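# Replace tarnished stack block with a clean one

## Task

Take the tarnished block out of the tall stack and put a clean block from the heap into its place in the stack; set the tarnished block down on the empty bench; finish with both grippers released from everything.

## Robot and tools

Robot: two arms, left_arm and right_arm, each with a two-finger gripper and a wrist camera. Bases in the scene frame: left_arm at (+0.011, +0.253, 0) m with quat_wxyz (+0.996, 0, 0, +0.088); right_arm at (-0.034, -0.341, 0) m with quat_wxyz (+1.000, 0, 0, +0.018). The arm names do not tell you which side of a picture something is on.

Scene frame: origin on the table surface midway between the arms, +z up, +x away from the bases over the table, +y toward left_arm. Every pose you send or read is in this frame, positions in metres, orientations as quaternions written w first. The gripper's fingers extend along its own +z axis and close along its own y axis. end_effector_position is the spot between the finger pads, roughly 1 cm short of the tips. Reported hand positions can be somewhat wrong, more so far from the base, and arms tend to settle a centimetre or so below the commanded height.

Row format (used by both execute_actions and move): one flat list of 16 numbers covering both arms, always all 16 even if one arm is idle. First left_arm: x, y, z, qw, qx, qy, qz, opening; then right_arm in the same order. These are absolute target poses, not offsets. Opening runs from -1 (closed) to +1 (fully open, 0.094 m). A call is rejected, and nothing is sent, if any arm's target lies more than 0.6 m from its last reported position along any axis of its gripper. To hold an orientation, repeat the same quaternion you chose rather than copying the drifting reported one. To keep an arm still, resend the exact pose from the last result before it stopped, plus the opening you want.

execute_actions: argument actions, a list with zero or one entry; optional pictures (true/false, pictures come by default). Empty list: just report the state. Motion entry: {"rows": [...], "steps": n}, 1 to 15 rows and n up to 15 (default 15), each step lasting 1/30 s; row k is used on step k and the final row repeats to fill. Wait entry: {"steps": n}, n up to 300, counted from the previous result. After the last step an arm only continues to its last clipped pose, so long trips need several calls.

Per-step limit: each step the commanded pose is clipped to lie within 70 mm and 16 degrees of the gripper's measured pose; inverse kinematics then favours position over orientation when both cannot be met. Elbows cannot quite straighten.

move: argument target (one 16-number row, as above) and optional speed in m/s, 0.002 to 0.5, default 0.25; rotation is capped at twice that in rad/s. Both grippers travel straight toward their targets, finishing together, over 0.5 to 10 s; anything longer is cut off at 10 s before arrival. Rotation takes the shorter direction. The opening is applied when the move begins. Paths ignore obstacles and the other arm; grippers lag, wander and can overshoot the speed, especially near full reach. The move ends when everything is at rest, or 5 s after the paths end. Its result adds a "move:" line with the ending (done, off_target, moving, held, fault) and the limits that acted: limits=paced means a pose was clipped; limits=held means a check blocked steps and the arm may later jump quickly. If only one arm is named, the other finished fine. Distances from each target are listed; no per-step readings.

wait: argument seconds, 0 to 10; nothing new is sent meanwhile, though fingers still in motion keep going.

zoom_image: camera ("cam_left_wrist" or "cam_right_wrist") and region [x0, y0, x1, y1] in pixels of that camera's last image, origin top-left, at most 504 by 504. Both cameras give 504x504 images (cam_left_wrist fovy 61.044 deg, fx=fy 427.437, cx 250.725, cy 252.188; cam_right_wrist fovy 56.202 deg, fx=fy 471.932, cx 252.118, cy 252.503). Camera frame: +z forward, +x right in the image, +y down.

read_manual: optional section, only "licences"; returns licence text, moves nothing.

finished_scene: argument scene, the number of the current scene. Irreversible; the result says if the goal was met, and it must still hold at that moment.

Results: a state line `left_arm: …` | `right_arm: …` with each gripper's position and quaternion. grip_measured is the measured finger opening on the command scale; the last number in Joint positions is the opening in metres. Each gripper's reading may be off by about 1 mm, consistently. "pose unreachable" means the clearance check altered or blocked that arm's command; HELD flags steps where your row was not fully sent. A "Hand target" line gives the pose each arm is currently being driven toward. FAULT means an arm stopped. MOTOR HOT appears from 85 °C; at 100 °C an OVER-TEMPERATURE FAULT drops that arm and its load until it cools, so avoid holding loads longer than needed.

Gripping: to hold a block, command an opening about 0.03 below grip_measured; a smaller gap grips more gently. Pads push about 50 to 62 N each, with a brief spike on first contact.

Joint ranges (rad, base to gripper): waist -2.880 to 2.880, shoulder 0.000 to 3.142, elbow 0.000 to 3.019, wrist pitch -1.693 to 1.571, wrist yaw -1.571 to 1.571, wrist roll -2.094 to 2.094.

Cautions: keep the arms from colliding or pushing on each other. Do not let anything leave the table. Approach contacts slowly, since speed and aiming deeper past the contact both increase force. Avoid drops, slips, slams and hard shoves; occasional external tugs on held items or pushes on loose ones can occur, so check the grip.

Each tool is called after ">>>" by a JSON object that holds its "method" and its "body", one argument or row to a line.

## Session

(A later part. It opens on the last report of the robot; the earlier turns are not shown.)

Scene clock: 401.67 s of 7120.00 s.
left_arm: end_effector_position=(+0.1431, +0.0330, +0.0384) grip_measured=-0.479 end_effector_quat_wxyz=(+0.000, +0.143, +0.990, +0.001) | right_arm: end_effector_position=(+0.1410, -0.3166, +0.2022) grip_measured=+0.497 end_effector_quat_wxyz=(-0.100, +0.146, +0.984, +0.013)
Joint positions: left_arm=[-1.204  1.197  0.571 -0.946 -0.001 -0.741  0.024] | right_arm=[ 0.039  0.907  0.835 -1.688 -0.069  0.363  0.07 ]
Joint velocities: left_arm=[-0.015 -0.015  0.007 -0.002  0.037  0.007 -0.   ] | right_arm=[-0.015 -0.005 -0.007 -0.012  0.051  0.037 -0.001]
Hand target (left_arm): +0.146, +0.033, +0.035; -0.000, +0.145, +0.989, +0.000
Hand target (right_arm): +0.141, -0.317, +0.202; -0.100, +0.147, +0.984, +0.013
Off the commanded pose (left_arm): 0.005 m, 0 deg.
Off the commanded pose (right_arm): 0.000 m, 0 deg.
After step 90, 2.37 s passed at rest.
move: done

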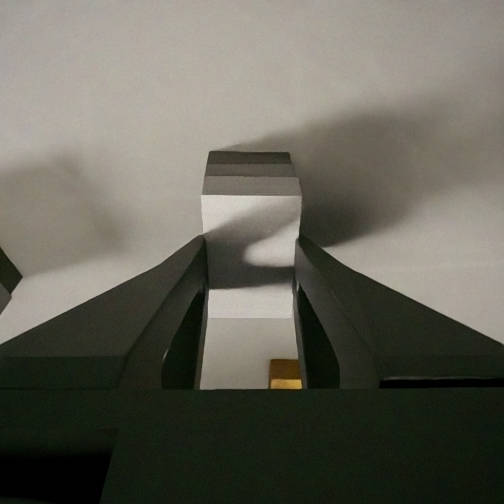

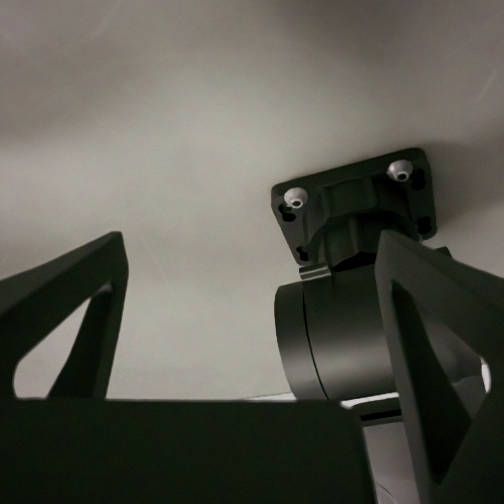

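>>> {"method": "execute_actions", "body": {
  "actions": [
    {"rows": [[0.1465,0.033,0.035,0,0.145,0.9894,0,0.3, 0.141,-0.3166,0.2022,-0.100,0.147,0.984,0.013,0.5]], "steps": 12}
  ]
}}

Scene clock: 409.70 s of 7120.00 s.
left_arm: end_effector_position=(+0.1432, +0.0328, +0.0384) grip_measured=+0.298 end_effector_quat_wxyz=(+0.001, +0.143, +0.990, +0.000) | right_arm: end_effector_position=(+0.1410, -0.3166, +0.2022) grip_measured=+0.497 end_effector_quat_wxyz=(-0.100, +0.146, +0.984, +0.013)
Joint positions: left_arm=[-1.204  1.197  0.571 -0.945 -0.001 -0.741  0.061] | right_arm=[ 0.039  0.907  0.835 -1.688 -0.069  0.363  0.07 ]
Joint velocities: left_arm=[-0.005 -0.024  0.012  0.002 -0.037 -0.037 -0.001] | right_arm=[-0.015  0.005  0.012 -0.002  0.007  0.007  0.   ]
Hand target (left_arm): +0.146, +0.033, +0.035; -0.000, +0.145, +0.989, -0.000
Hand target (right_arm): +0.141, -0.317, +0.202; -0.100, +0.147, +0.984, +0.013
Off the commanded pose (left_arm): 0.005 m, 0 deg.
Off the commanded pose (right_arm): 0.000 m, 0 deg.
Steps of this call (steps 1 to 90: nothing new was sent; then 4.63 s passed at rest; steps 91 to 102: all 12 steps of this action). Readings (end_effector_position):
91: left_arm (+0.1431, +0.0330, +0.0384) | right_arm (+0.1410, -0.3166, +0.2022)
92: left_arm (+0.1432, +0.0329, +0.0384) | right_arm (+0.1410, -0.3166, +0.2022)
94: left_arm (+0.1432, +0.0328, +0.0384) | right_arm (+0.1410, -0.3166, +0.2022)
98: left_arm (+0.1432, +0.0328, +0.0384) | right_arm (+0.1410, -0.3166, +0.2022)
102: the state above

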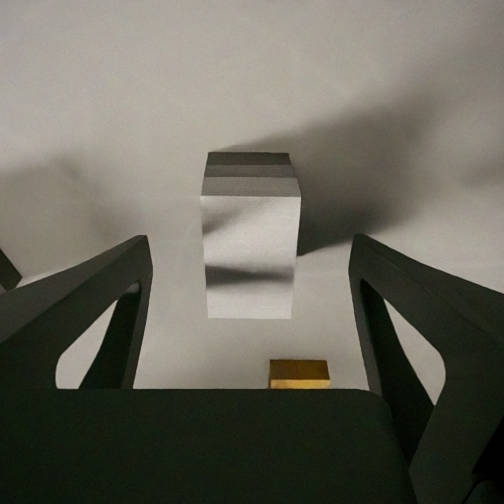

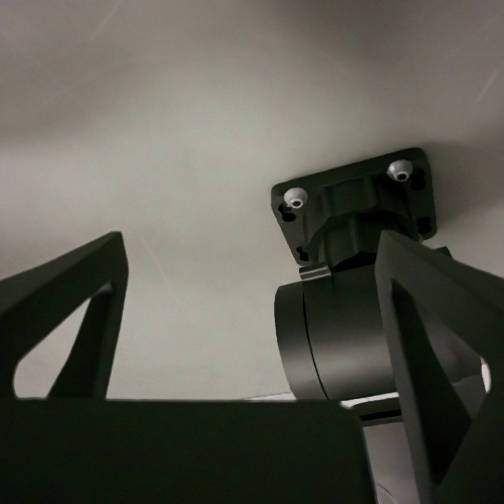

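>>> {"method": "move", "body": {
  "target": [0.147,0.028,0.10,0,0.145,0.9894,0,0.6, 0.141,-0.3166,0.2022,-0.100,0.147,0.984,0.013,0.5],
  "speed": 0.12
}}

>>> {"method": "move", "body": {
  "target": [0.1695,0.1425,0.075,0,0,1,0,0.1, 0.141,-0.3166,0.2022,-0.100,0.147,0.984,0.013,0.5],
  "speed": 0.15
}}

Scene clock: 417.83 s of 7120.00 s.
left_arm: end_effector_position=(+0.1409, +0.0366, +0.0877) grip_measured=+0.598 end_effector_quat_wxyz=(-0.007, +0.143, +0.990, +0.010) | right_arm: end_effector_position=(+0.1410, -0.3166, +0.2022) grip_measured=+0.497 end_effector_quat_wxyz=(-0.100, +0.146, +0.984, +0.013)
Joint positions: left_arm=[-1.204  1.11   0.659 -1.144 -0.001 -0.741  0.075] | right_arm=[ 0.039  0.907  0.835 -1.688 -0.069  0.363  0.07 ]
Joint velocities: left_arm=[-0.015 -0.015 -0.012 -0.002  0.022 -0.007  0.001] | right_arm=[ 0.005  0.005 -0.002 -0.007  0.007 -0.037  0.001]
Hand target (left_arm): +0.147, +0.028, +0.100; +0.000, +0.145, +0.989, -0.000
Hand target (right_arm): +0.141, -0.317, +0.202; -0.100, +0.147, +0.984, +0.013
Off the commanded pose (left_arm): 0.016 m, 1 deg.
Off the commanded pose (right_arm): 0.000 m, 0 deg.
After step 90, 4.27 s passed at rest.
move: off_target (left_arm)

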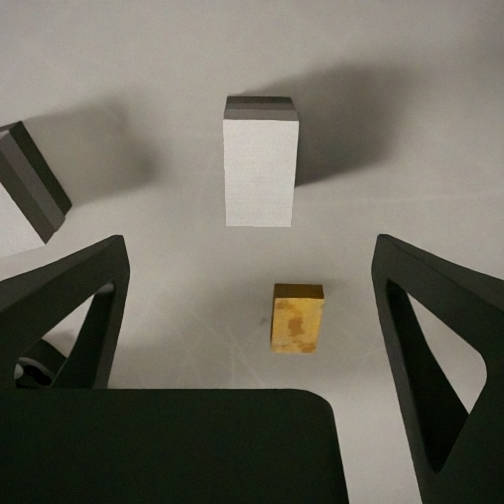

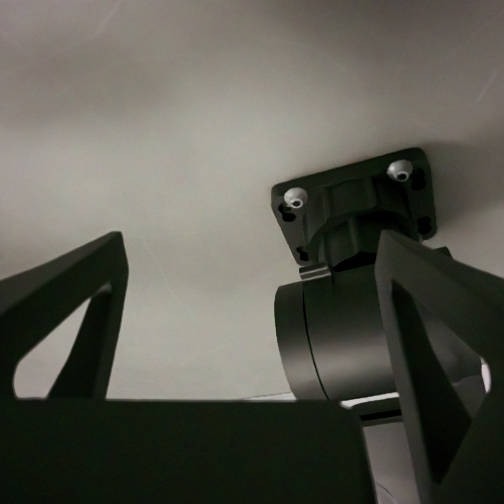

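Scene clock: 419.27 s of 7120.00 s.
left_arm: end_effector_position=(+0.1716, +0.1399, +0.0757) grip_measured=+0.102 end_effector_quat_wxyz=(+0.002, -0.006, +1.000, -0.003) | right_arm: end_effector_position=(+0.1410, -0.3166, +0.2022) grip_measured=+0.497 end_effector_quat_wxyz=(-0.100, +0.146, +0.984, +0.013)
Joint positions: left_arm=[-0.783  0.91   0.507 -1.161  0.002 -0.619  0.052] | right_arm=[ 0.039  0.907  0.835 -1.688 -0.069  0.363  0.07 ]
Joint velocities: left_arm=[-0.005 -0.005 -0.012  0.002  0.007 -0.037  0.001] | right_arm=[ 0.005 -0.015  0.007  0.007 -0.037  0.051 -0.001]
Hand target (left_arm): +0.169, +0.142, +0.076; -0.002, -0.000, +1.000, -0.003
Hand target (right_arm): +0.141, -0.317, +0.202; -0.100, +0.147, +0.984, +0.013
Off the commanded pose (left_arm): 0.003 m, 1 deg.
Off the commanded pose (right_arm): 0.000 m, 0 deg.
move: done

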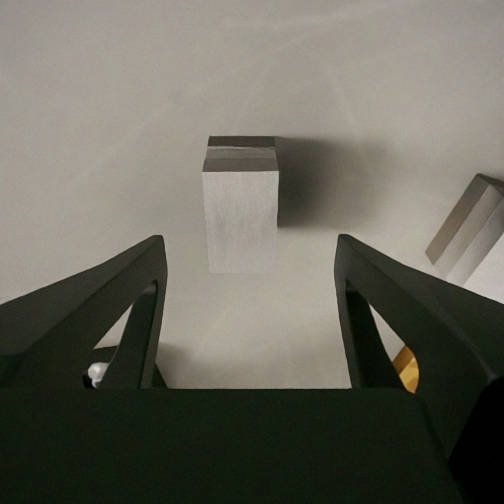

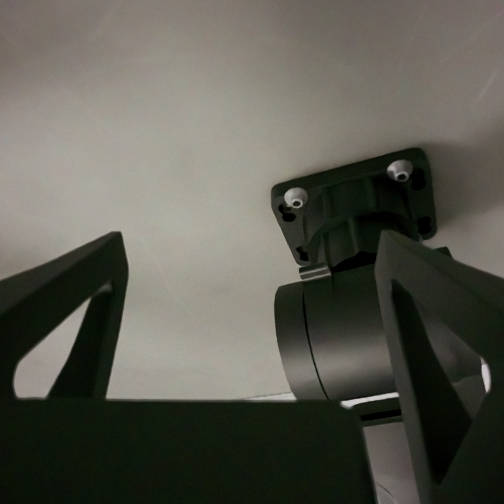

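>>> {"method": "move", "body": {
  "target": [0.1685,0.1445,0.016,0,0,1,0,0.1, 0.141,-0.3166,0.2022,-0.100,0.147,0.984,0.013,0.5],
  "speed": 0.06
}}

Scene clock: 424.63 s of 7120.00 s.
left_arm: end_effector_position=(+0.1664, +0.1435, +0.0183) grip_measured=+0.102 end_effector_quat_wxyz=(-0.001, -0.004, +1.000, -0.000) | right_arm: end_effector_position=(+0.1410, -0.3166, +0.2022) grip_measured=+0.497 end_effector_quat_wxyz=(-0.100, +0.146, +0.984, +0.013)
Joint positions: left_arm=[-0.783  1.019  0.391 -0.944  0.002 -0.615  0.052] | right_arm=[ 0.039  0.907  0.835 -1.688 -0.069  0.363  0.07 ]
Joint velocities: left_arm=[ 0.005 -0.015 -0.012 -0.007 -0.007 -0.022 -0.001] | right_arm=[-0.015 -0.015 -0.017 -0.007 -0.022  0.037  0.001]
Hand target (left_arm): +0.168, +0.145, +0.016; +0.000, +0.000, +1.000, +0.000
Hand target (right_arm): +0.141, -0.317, +0.202; -0.100, +0.147, +0.984, +0.013
Off the commanded pose (left_arm): 0.003 m, 0 deg.
Off the commanded pose (right_arm): 0.000 m, 0 deg.
After step 90, 1.07 s passed at rest.
move: done

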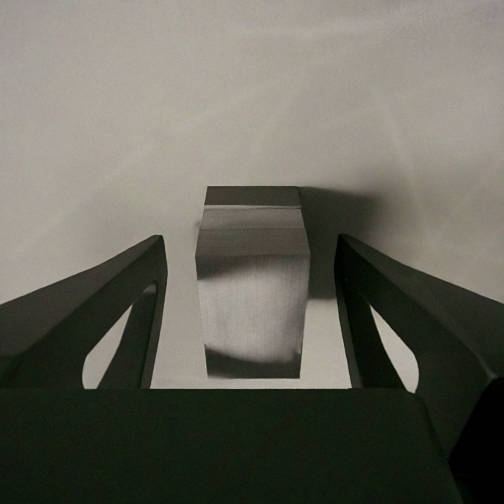

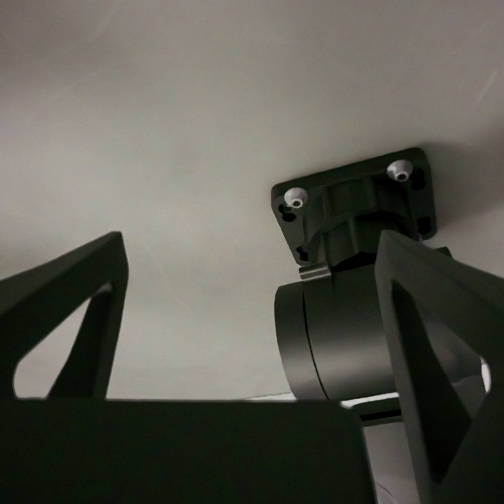

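>>> {"method": "move", "body": {
  "target": [0.1685,0.1445,0.016,0,0,1,0,-0.50, 0.141,-0.3166,0.2022,-0.100,0.147,0.984,0.013,0.5],
  "speed": 0.02
}}

Scene clock: 431.47 s of 7120.00 s.
left_arm: end_effector_position=(+0.1664, +0.1434, +0.0183) grip_measured=-0.455 end_effector_quat_wxyz=(-0.001, -0.004, +1.000, -0.001) | right_arm: end_effector_position=(+0.1410, -0.3166, +0.2022) grip_measured=+0.497 end_effector_quat_wxyz=(-0.100, +0.146, +0.984, +0.013)
Joint positions: left_arm=[-0.783  1.019  0.391 -0.944  0.003 -0.615  0.026] | right_arm=[ 0.039  0.907  0.835 -1.688 -0.069  0.363  0.07 ]
Joint velocities: left_arm=[ 0.005 -0.015 -0.007  0.022 -0.022  0.066 -0.   ] | right_arm=[ 0.005 -0.005 -0.002  0.002 -0.022  0.081  0.001]
Hand target (left_arm): +0.168, +0.145, +0.016; +0.000, -0.000, +1.000, +0.000
Hand target (right_arm): +0.141, -0.317, +0.202; -0.100, +0.147, +0.984, +0.013
Off the commanded pose (left_arm): 0.003 m, 0 deg.
Off the commanded pose (right_arm): 0.000 m, 0 deg.
After step 90, 3.13 s passed at rest.
move: done

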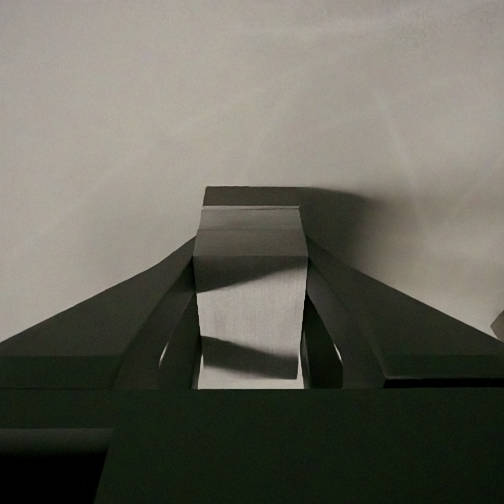

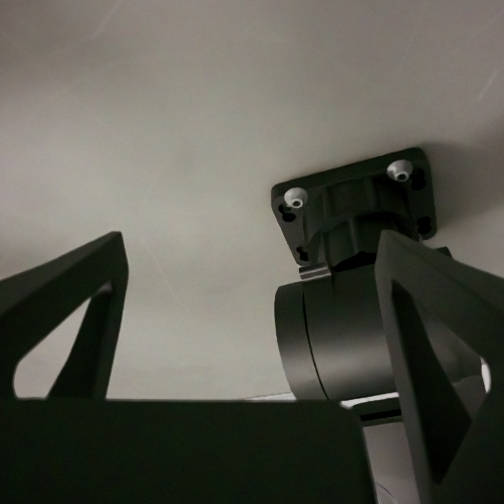

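>>> {"method": "move", "body": {
  "target": [0.1685,0.140,0.105,0,0,1,0,-0.50, 0.141,-0.3166,0.2022,-0.100,0.147,0.984,0.013,0.5],
  "speed": 0.1
}}

>>> {"method": "move", "body": {
  "target": [0.148,0.030,0.095,0,0.145,0.9894,0,-0.50, 0.141,-0.3166,0.2022,-0.100,0.147,0.984,0.013,0.5],
  "speed": 0.1
}}

Scene clock: 440.17 s of 7120.00 s.
left_arm: end_effector_position=(+0.1558, +0.1508, +0.0844) grip_measured=-0.455 end_effector_quat_wxyz=(-0.021, -0.004, +1.000, +0.013) | right_arm: end_effector_position=(+0.1410, -0.3166, +0.2022) grip_measured=+0.497 end_effector_quat_wxyz=(-0.100, +0.146, +0.984, +0.013)
Joint positions: left_arm=[-0.783  0.878  0.516 -1.259  0.003 -0.615  0.026] | right_arm=[ 0.039  0.907  0.835 -1.688 -0.069  0.363  0.07 ]
Joint velocities: left_arm=[ 0.005 -0.005  0.017  0.002  0.037 -0.037  0.001] | right_arm=[-0.015 -0.005 -0.002 -0.012 -0.007  0.007  0.   ]
Hand target (left_arm): +0.168, +0.140, +0.105; -0.000, -0.000, +1.000, -0.000
Hand target (right_arm): +0.141, -0.317, +0.202; -0.100, +0.147, +0.984, +0.013
Off the commanded pose (left_arm): 0.027 m, 3 deg.
Off the commanded pose (right_arm): 0.000 m, 0 deg.
After step 90, 4.47 s passed at rest.
move: off_target (left_arm)

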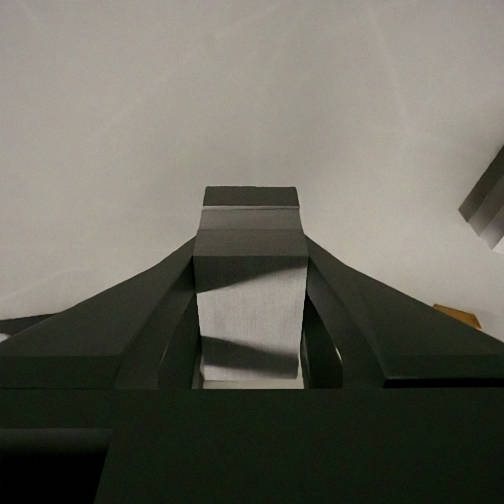

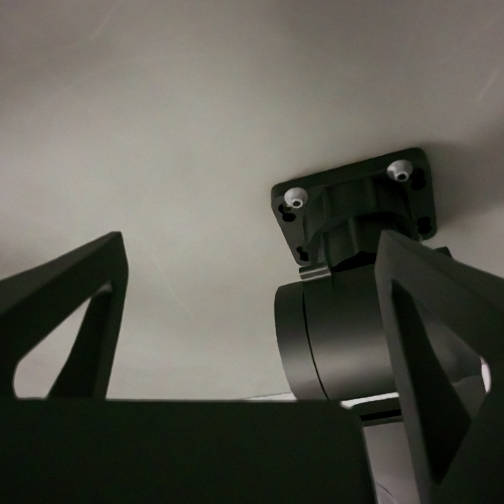

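Scene clock: 442.03 s of 7120.00 s.
left_arm: end_effector_position=(+0.1373, +0.0508, +0.0788) grip_measured=-0.455 end_effector_quat_wxyz=(-0.018, +0.148, +0.989, +0.021) | right_arm: end_effector_position=(+0.1410, -0.3166, +0.2022) grip_measured=+0.497 end_effector_quat_wxyz=(-0.100, +0.146, +0.984, +0.013)
Joint positions: left_arm=[-1.185  1.104  0.628 -1.15   0.    -0.712  0.026] | right_arm=[ 0.039  0.907  0.835 -1.688 -0.069  0.363  0.07 ]
Joint velocities: left_arm=[ 0.005 -0.005 -0.007 -0.012  0.022  0.022 -0.002] | right_arm=[ 0.005 -0.005 -0.002 -0.007  0.051 -0.007  0.   ]
Hand target (left_arm): +0.148, +0.031, +0.094; +0.001, +0.145, +0.989, +0.002
Hand target (right_arm): +0.141, -0.317, +0.202; -0.100, +0.147, +0.984, +0.013
Off the commanded pose (left_arm): 0.028 m, 3 deg.
Off the commanded pose (right_arm): 0.000 m, 0 deg.
move: off_target (left_arm)

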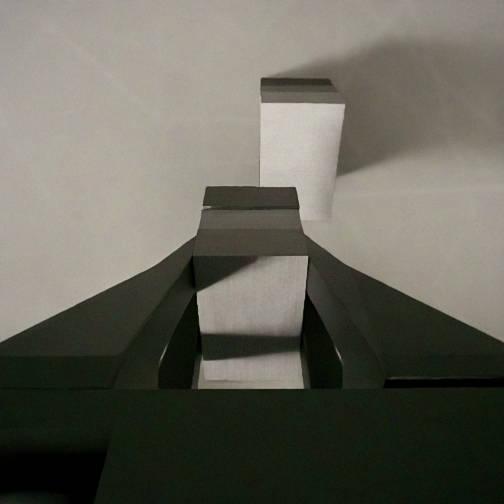

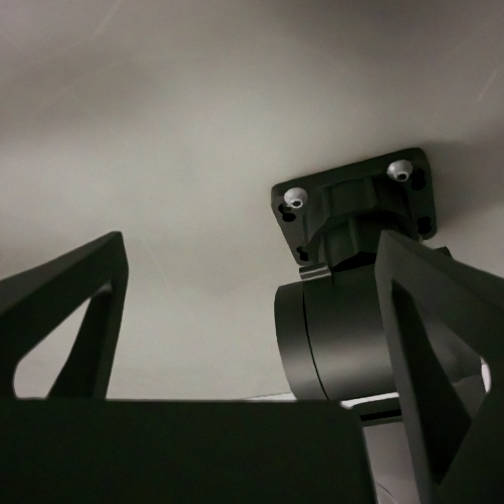

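>>> {"method": "move", "body": {
  "target": [0.147,0.032,0.064,0,0.145,0.9894,0,-0.50, 0.141,-0.3166,0.2022,-0.100,0.147,0.984,0.013,0.5],
  "speed": 0.04
}}

Scene clock: 452.57 s of 7120.00 s.
left_arm: end_effector_position=(+0.1460, +0.0371, +0.0635) grip_measured=-0.455 end_effector_quat_wxyz=(-0.004, +0.148, +0.989, +0.004) | right_arm: end_effector_position=(+0.1410, -0.3166, +0.2022) grip_measured=+0.497 end_effector_quat_wxyz=(-0.100, +0.146, +0.984, +0.013)
Joint positions: left_arm=[-1.185  1.148  0.614 -1.049 -0.    -0.712  0.026] | right_arm=[ 0.039  0.907  0.835 -1.688 -0.069  0.363  0.07 ]
Joint velocities: left_arm=[-0.015 -0.005  0.017  0.002  0.051  0.007 -0.001] | right_arm=[ 0.015  0.005  0.012  0.012 -0.081 -0.022 -0.   ]
Hand target (left_arm): +0.147, +0.032, +0.064; -0.000, +0.145, +0.989, -0.000
Hand target (right_arm): +0.141, -0.317, +0.202; -0.100, +0.147, +0.984, +0.013
Off the commanded pose (left_arm): 0.005 m, 1 deg.
Off the commanded pose (right_arm): 0.000 m, 0 deg.
After step 90, 6.57 s passed at rest.
move: done

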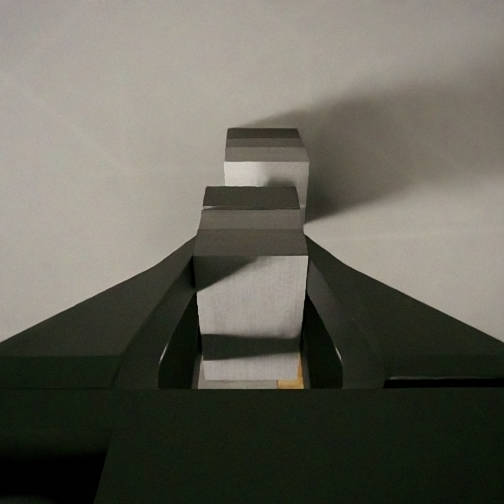

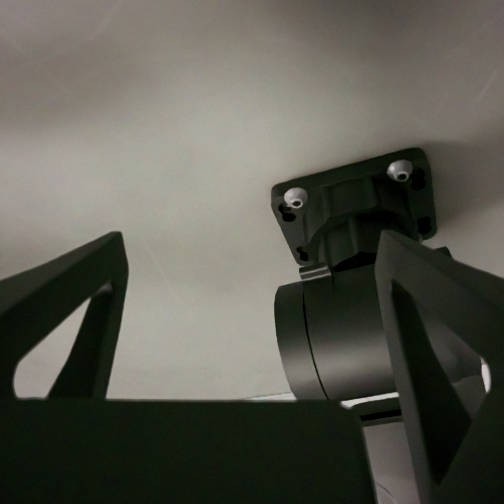

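>>> {"method": "move", "body": {
  "target": [0.1433,0.0292,0.058,0,0.145,0.9894,0,-0.50, 0.141,-0.3166,0.2022,-0.100,0.147,0.984,0.013,0.5],
  "speed": 0.02
}}

Scene clock: 470.30 s of 7120.00 s.
left_arm: end_effector_position=(+0.1437, +0.0343, +0.0587) grip_measured=-0.455 end_effector_quat_wxyz=(-0.003, +0.148, +0.989, +0.004) | right_arm: end_effector_position=(+0.1410, -0.3166, +0.2022) grip_measured=+0.497 end_effector_quat_wxyz=(-0.100, +0.146, +0.984, +0.013)
Joint positions: left_arm=[-1.199  1.159  0.607 -1.028 -0.    -0.725  0.026] | right_arm=[ 0.039  0.907  0.835 -1.688 -0.069  0.363  0.07 ]
Joint velocities: left_arm=[-0.005 -0.005 -0.017  0.002 -0.007  0.037  0.   ] | right_arm=[-0.005  0.005  0.007 -0.017  0.051  0.007  0.   ]
Hand target (left_arm): +0.143, +0.029, +0.058; +0.000, +0.145, +0.989, -0.000
Hand target (right_arm): +0.141, -0.317, +0.202; -0.100, +0.147, +0.984, +0.013
Off the commanded pose (left_arm): 0.005 m, 1 deg.
Off the commanded pose (right_arm): 0.000 m, 0 deg.
After step 90, 14.00 s passed at rest.
move: done

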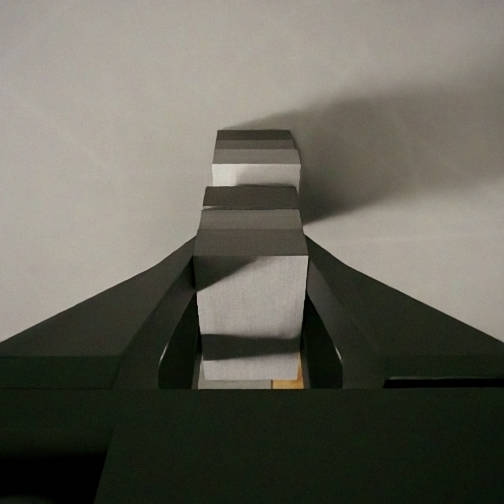

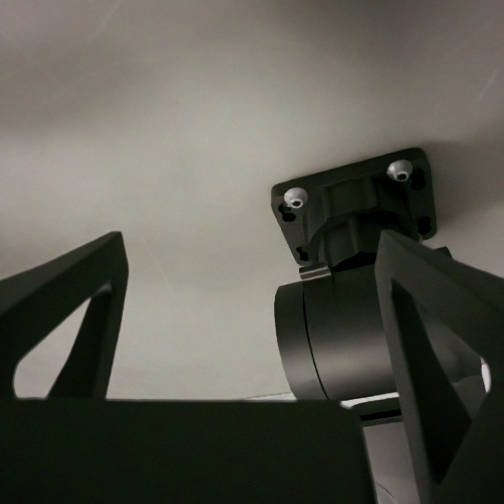

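>>> {"method": "move", "body": {
  "target": [0.1458,0.0262,0.057,0,0.145,0.9894,0,-0.50, 0.141,-0.3166,0.2022,-0.100,0.147,0.984,0.013,0.5],
  "speed": 0.015
}}

Scene clock: 482.70 s of 7120.00 s.
left_arm: end_effector_position=(+0.1435, +0.0347, +0.0546) grip_measured=-0.455 end_effector_quat_wxyz=(-0.006, +0.147, +0.989, +0.007) | right_arm: end_effector_position=(+0.1410, -0.3166, +0.2022) grip_measured=+0.497 end_effector_quat_wxyz=(-0.100, +0.146, +0.984, +0.013)
Joint positions: left_arm=[-1.199  1.173  0.604 -1.021 -0.    -0.727  0.026] | right_arm=[ 0.039  0.907  0.835 -1.688 -0.069  0.363  0.07 ]
Joint velocities: left_arm=[-0.015  0.005 -0.007 -0.007 -0.007  0.037 -0.001] | right_arm=[ 0.005 -0.005  0.017 -0.007 -0.007 -0.051  0.001]
Hand target (left_arm): +0.146, +0.026, +0.057; -0.000, +0.145, +0.989, -0.000
Hand target (right_arm): +0.141, -0.317, +0.202; -0.100, +0.147, +0.984, +0.013
Off the commanded pose (left_arm): 0.009 m, 1 deg.
Off the commanded pose (right_arm): 0.000 m, 0 deg.
After step 90, 8.60 s passed at rest.
move: done

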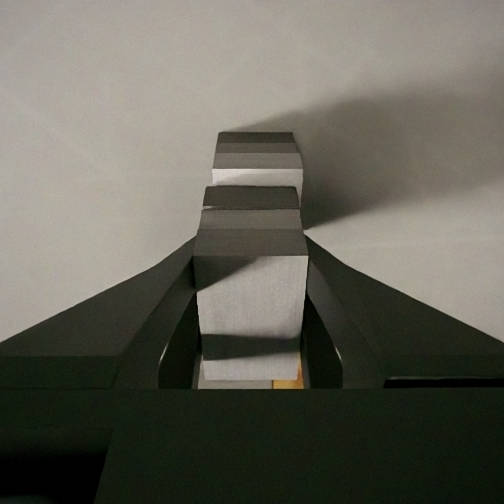

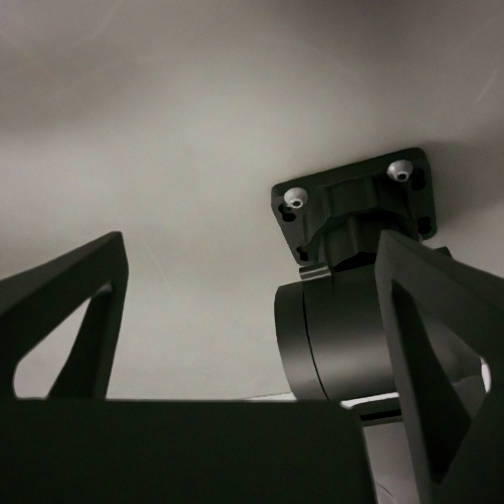

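>>> {"method": "move", "body": {
  "target": [0.153,0.022,0.095,0,0.145,0.9894,0,-0.50, 0.141,-0.3166,0.2022,-0.100,0.147,0.984,0.013,0.5],
  "speed": 0.1
}}

>>> {"method": "move", "body": {
  "target": [0.149,0.030,0.058,0,0.145,0.9894,0,-0.50, 0.141,-0.3166,0.2022,-0.100,0.147,0.984,0.013,0.5],
  "speed": 0.04
}}

Scene clock: 491.90 s of 7120.00 s.
left_arm: end_effector_position=(+0.1430, +0.0355, +0.0762) grip_measured=-0.455 end_effector_quat_wxyz=(-0.014, +0.147, +0.989, +0.017) | right_arm: end_effector_position=(+0.1410, -0.3166, +0.2022) grip_measured=+0.497 end_effector_quat_wxyz=(-0.100, +0.146, +0.984, +0.013)
Joint positions: left_arm=[-1.199  1.151  0.654 -1.119 -0.    -0.727  0.026] | right_arm=[ 0.039  0.907  0.835 -1.688 -0.069  0.363  0.07 ]
Joint velocities: left_arm=[-0.005  0.005  0.007 -0.017 -0.037 -0.007  0.   ] | right_arm=[-0.015 -0.005  0.017  0.022 -0.022 -0.022  0.   ]
Hand target (left_arm): +0.153, +0.022, +0.095; +0.000, +0.145, +0.989, -0.000
Hand target (right_arm): +0.141, -0.317, +0.202; -0.100, +0.147, +0.984, +0.013
Off the commanded pose (left_arm): 0.025 m, 3 deg.
Off the commanded pose (right_arm): 0.000 m, 0 deg.
After step 90, 5.33 s passed at rest.
move: off_target (left_arm)

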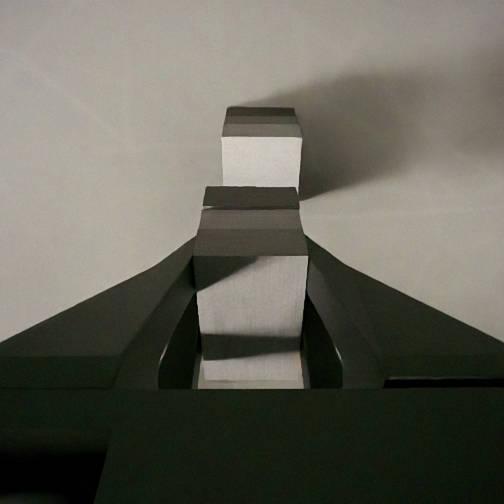

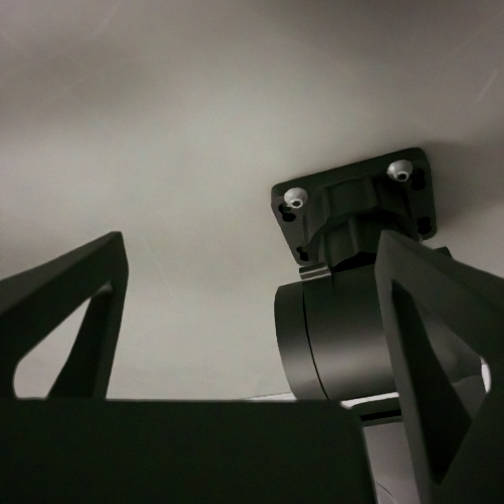

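Scene clock: 492.77 s of 7120.00 s.
left_arm: end_effector_position=(+0.1443, +0.0333, +0.0576) grip_measured=-0.455 end_effector_quat_wxyz=(-0.004, +0.147, +0.989, +0.005) | right_arm: end_effector_position=(+0.1410, -0.3166, +0.2022) grip_measured=+0.497 end_effector_quat_wxyz=(-0.100, +0.146, +0.984, +0.013)
Joint positions: left_arm=[-1.199  1.167  0.61  -1.026 -0.    -0.727  0.026] | right_arm=[ 0.039  0.907  0.835 -1.688 -0.069  0.363  0.07 ]
Joint velocities: left_arm=[-0.005 -0.015 -0.017 -0.002  0.051  0.037 -0.   ] | right_arm=[ 0.005 -0.015 -0.002  0.012  0.007  0.022 -0.001]
Hand target (left_arm): +0.149, +0.030, +0.058; -0.000, +0.145, +0.989, -0.000
Hand target (right_arm): +0.141, -0.317, +0.202; -0.100, +0.147, +0.984, +0.013
Off the commanded pose (left_arm): 0.006 m, 1 deg.
Off the commanded pose (right_arm): 0.000 m, 0 deg.
move: done

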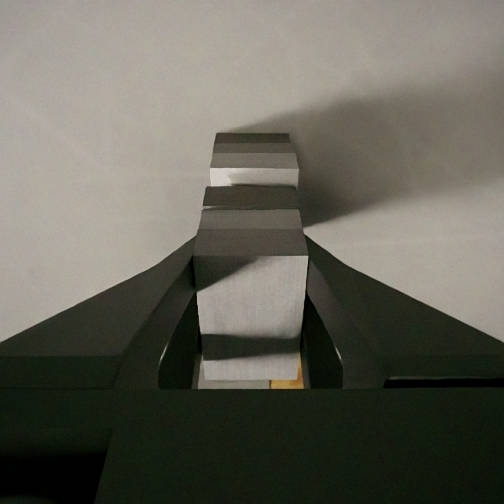

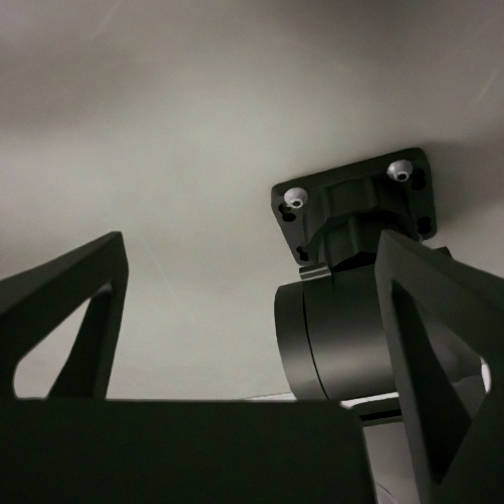

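>>> {"method": "move", "body": {
  "target": [0.1535,0.0284,0.0585,0.005,0.145,0.9894,-0.006,-0.50, 0.141,-0.3166,0.2022,-0.100,0.147,0.984,0.013,0.5],
  "speed": 0.015
}}

Scene clock: 517.97 s of 7120.00 s.
left_arm: end_effector_position=(+0.1471, +0.0332, +0.0564) grip_measured=-0.455 end_effector_quat_wxyz=(-0.001, +0.143, +0.990, +0.001) | right_arm: end_effector_position=(+0.1410, -0.3166, +0.2022) grip_measured=+0.497 end_effector_quat_wxyz=(-0.100, +0.146, +0.984, +0.013)
Joint positions: left_arm=[-1.19   1.167  0.606 -1.013 -0.    -0.727  0.026] | right_arm=[ 0.039  0.907  0.835 -1.688 -0.069  0.363  0.07 ]
Joint velocities: left_arm=[ 0.005 -0.005 -0.002 -0.012 -0.007 -0.081 -0.   ] | right_arm=[ 0.005 -0.015 -0.002  0.002 -0.037  0.007 -0.001]
Hand target (left_arm): +0.153, +0.029, +0.058; +0.005, +0.145, +0.989, -0.006
Hand target (right_arm): +0.141, -0.317, +0.202; -0.100, +0.147, +0.984, +0.013
Off the commanded pose (left_arm): 0.008 m, 1 deg.
Off the commanded pose (right_arm): 0.000 m, 0 deg.
After step 90, 21.03 s passed at rest.
move: done

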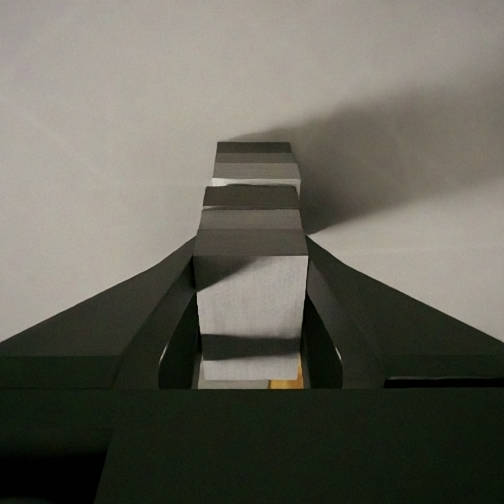

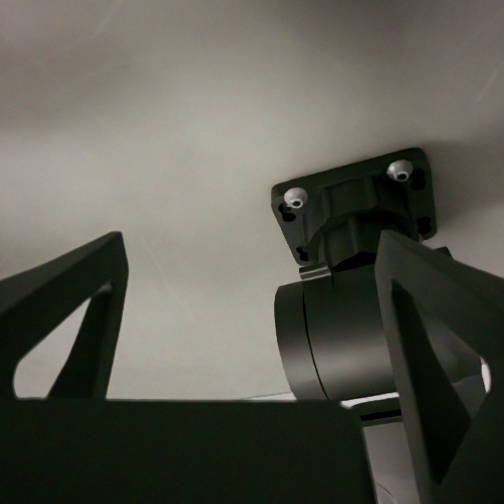

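>>> {"method": "move", "body": {
  "target": [0.1545,0.0267,0.057,0.0078,0.145,0.9894,-0.0093,-0.50, 0.141,-0.3166,0.2022,-0.100,0.147,0.984,0.013,0.5],
  "speed": 0.012
}}

Scene clock: 531.87 s of 7120.00 s.
left_arm: end_effector_position=(+0.1481, +0.0317, +0.0552) grip_measured=-0.455 end_effector_quat_wxyz=(+0.002, +0.143, +0.990, -0.003) | right_arm: end_effector_position=(+0.1410, -0.3166, +0.2022) grip_measured=+0.497 end_effector_quat_wxyz=(-0.100, +0.146, +0.984, +0.013)
Joint positions: left_arm=[-1.19   1.167  0.602 -0.999 -0.    -0.727  0.026] | right_arm=[ 0.039  0.907  0.835 -1.688 -0.069  0.363  0.07 ]
Joint velocities: left_arm=[-0.015 -0.005 -0.002  0.002  0.081 -0.007  0.   ] | right_arm=[-0.015 -0.005 -0.007 -0.002 -0.022  0.037  0.   ]
Hand target (left_arm): +0.155, +0.027, +0.057; +0.008, +0.145, +0.989, -0.010
Hand target (right_arm): +0.141, -0.317, +0.202; -0.100, +0.147, +0.984, +0.013
Off the commanded pose (left_arm): 0.008 m, 1 deg.
Off the commanded pose (right_arm): 0.000 m, 0 deg.
After step 90, 9.53 s passed at rest.
move: done

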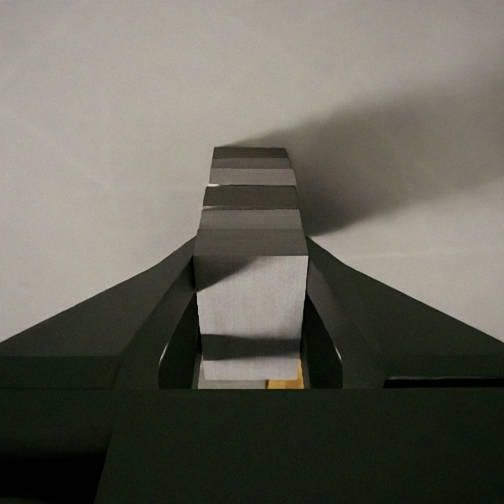

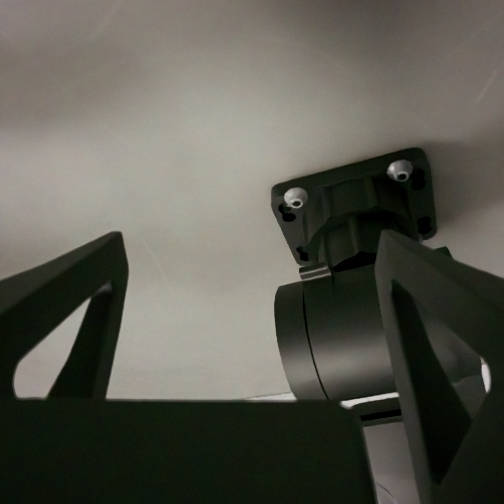

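Aligned. Lower the last couple of millimetres.

>>> {"method": "move", "body": {
  "target": [0.1545,0.0267,0.0535,0.0078,0.145,0.9894,-0.0093,-0.50, 0.141,-0.3166,0.2022,-0.100,0.147,0.984,0.013,0.5],
  "speed": 0.01
}}

Scene clock: 537.03 s of 7120.00 s.
left_arm: end_effector_position=(+0.1479, +0.0320, +0.0527) grip_measured=-0.455 end_effector_quat_wxyz=(+0.002, +0.143, +0.990, -0.002) | right_arm: end_effector_position=(+0.1410, -0.3166, +0.2022) grip_measured=+0.497 end_effector_quat_wxyz=(-0.100, +0.146, +0.984, +0.013)
Joint positions: left_arm=[-1.19   1.172  0.598 -0.991 -0.    -0.727  0.026] | right_arm=[ 0.039  0.907  0.835 -1.688 -0.069  0.363  0.07 ]
Joint velocities: left_arm=[ 0.005  0.005 -0.007 -0.002  0.037 -0.022 -0.   ] | right_arm=[-0.005 -0.015 -0.007 -0.012 -0.022 -0.066  0.001]
Hand target (left_arm): +0.154, +0.027, +0.053; +0.008, +0.145, +0.989, -0.009
Hand target (right_arm): +0.141, -0.317, +0.202; -0.100, +0.147, +0.984, +0.013
Off the commanded pose (left_arm): 0.009 m, 1 deg.
Off the commanded pose (right_arm): 0.000 m, 0 deg.
After step 90, 1.07 s passed at rest.
move: done

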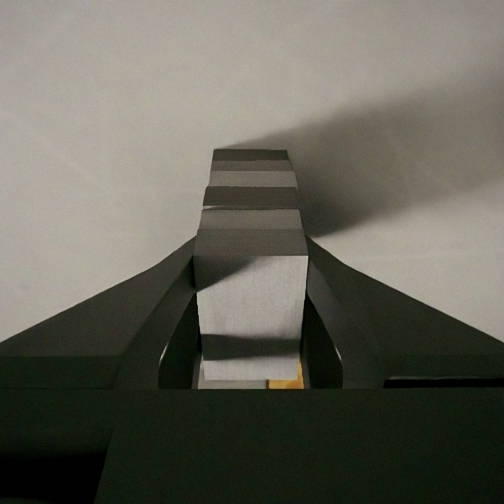

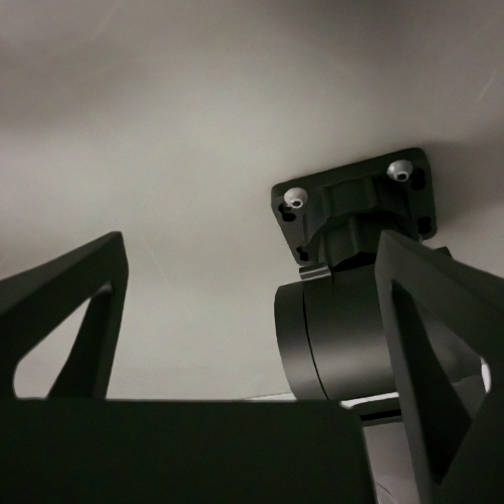

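>>> {"method": "execute_actions", "body": {
  "actions": [
    {"rows": [[0.1545,0.0267,0.0535,0.0078,0.145,0.9894,-0.0093,0.6, 0.141,-0.3166,0.2022,-0.100,0.147,0.984,0.013,0.5]], "steps": 12}
  ]
}}

Scene clock: 547.77 s of 7120.00 s.
left_arm: end_effector_position=(+0.1485, +0.0310, +0.0527) grip_measured=+0.597 end_effector_quat_wxyz=(+0.004, +0.143, +0.990, -0.004) | right_arm: end_effector_position=(+0.1410, -0.3166, +0.2022) grip_measured=+0.497 end_effector_quat_wxyz=(-0.100, +0.146, +0.984, +0.013)
Joint positions: left_arm=[-1.19   1.172  0.598 -0.986 -0.    -0.727  0.075] | right_arm=[ 0.039  0.907  0.835 -1.688 -0.069  0.363  0.07 ]
Joint velocities: left_arm=[ 0.005 -0.005  0.002  0.002  0.051 -0.037 -0.001] | right_arm=[ 0.005 -0.015 -0.007  0.002 -0.022 -0.081  0.   ]
Hand target (left_arm): +0.154, +0.027, +0.054; +0.008, +0.145, +0.989, -0.009
Hand target (right_arm): +0.141, -0.317, +0.202; -0.100, +0.147, +0.984, +0.013
Off the commanded pose (left_arm): 0.007 m, 1 deg.
Off the commanded pose (right_arm): 0.000 m, 0 deg.
Steps of this call (steps 1 to 90: nothing new was sent; then 7.33 s passed at rest; steps 91 to 102: all 12 steps of this action). Readings (end_effector_position):
91: left_arm (+0.1479, +0.0319, +0.0527) | right_arm (+0.1410, -0.3166, +0.2022)
92: left_arm (+0.1481, +0.0316, +0.0527) | right_arm (+0.1410, -0.3166, +0.2022)
94: left_arm (+0.1484, +0.0312, +0.0527) | right_arm (+0.1410, -0.3166, +0.2022)
98: left_arm (+0.1485, +0.0310, +0.0527) | right_arm (+0.1410, -0.3166, +0.2022)
102: the state above

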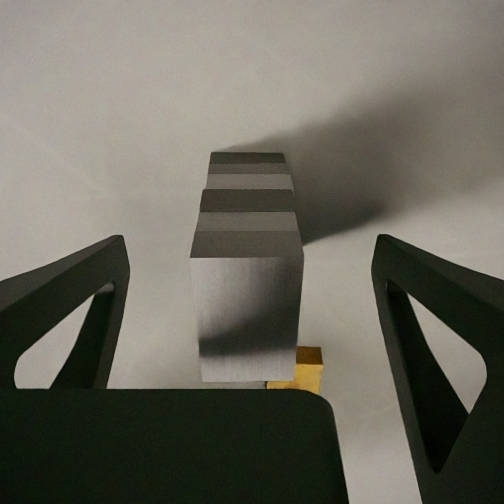

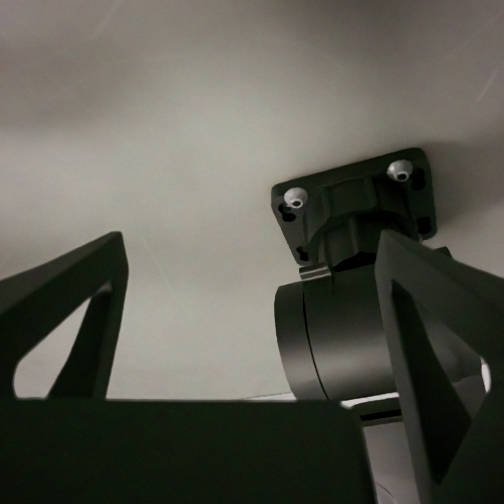

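>>> {"method": "move", "body": {
  "target": [0.153,0.024,0.13,0,0.145,0.9894,0,0.8, 0.141,-0.3166,0.2022,-0.100,0.147,0.984,0.013,0.5],
  "speed": 0.12
}}

Scene clock: 562.87 s of 7120.00 s.
left_arm: end_effector_position=(+0.1473, +0.0329, +0.1159) grip_measured=+0.797 end_effector_quat_wxyz=(-0.009, +0.143, +0.990, +0.011) | right_arm: end_effector_position=(+0.1410, -0.3166, +0.2022) grip_measured=+0.497 end_effector_quat_wxyz=(-0.100, +0.146, +0.984, +0.013)
Joint positions: left_arm=[-1.19   1.096  0.73  -1.234 -0.    -0.727  0.084] | right_arm=[ 0.039  0.907  0.835 -1.688 -0.069  0.363  0.07 ]
Joint velocities: left_arm=[-0.005 -0.015 -0.002 -0.002 -0.037  0.037  0.   ] | right_arm=[ 0.024 -0.015 -0.012 -0.007 -0.007  0.007 -0.001]
Hand target (left_arm): +0.153, +0.024, +0.130; +0.000, +0.145, +0.989, -0.000
Hand target (right_arm): +0.141, -0.317, +0.202; -0.100, +0.147, +0.984, +0.013
Off the commanded pose (left_arm): 0.018 m, 2 deg.
Off the commanded pose (right_arm): 0.000 m, 0 deg.
After step 90, 11.10 s passed at rest.
move: off_target (left_arm)

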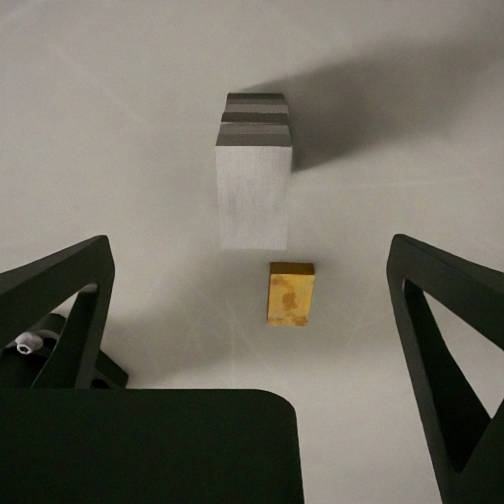

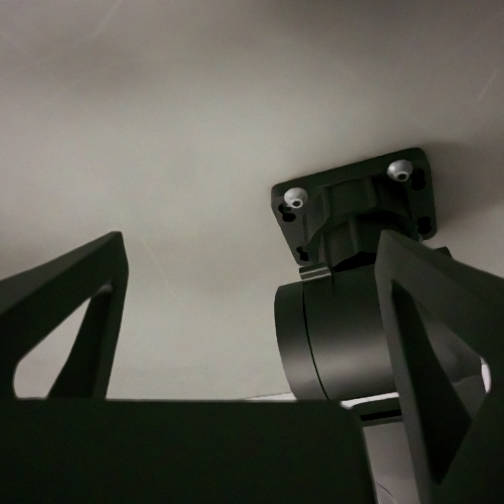

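>>> {"method": "finished_scene", "body": {
  "scene": 2
}}

The scene is finished: the task was done.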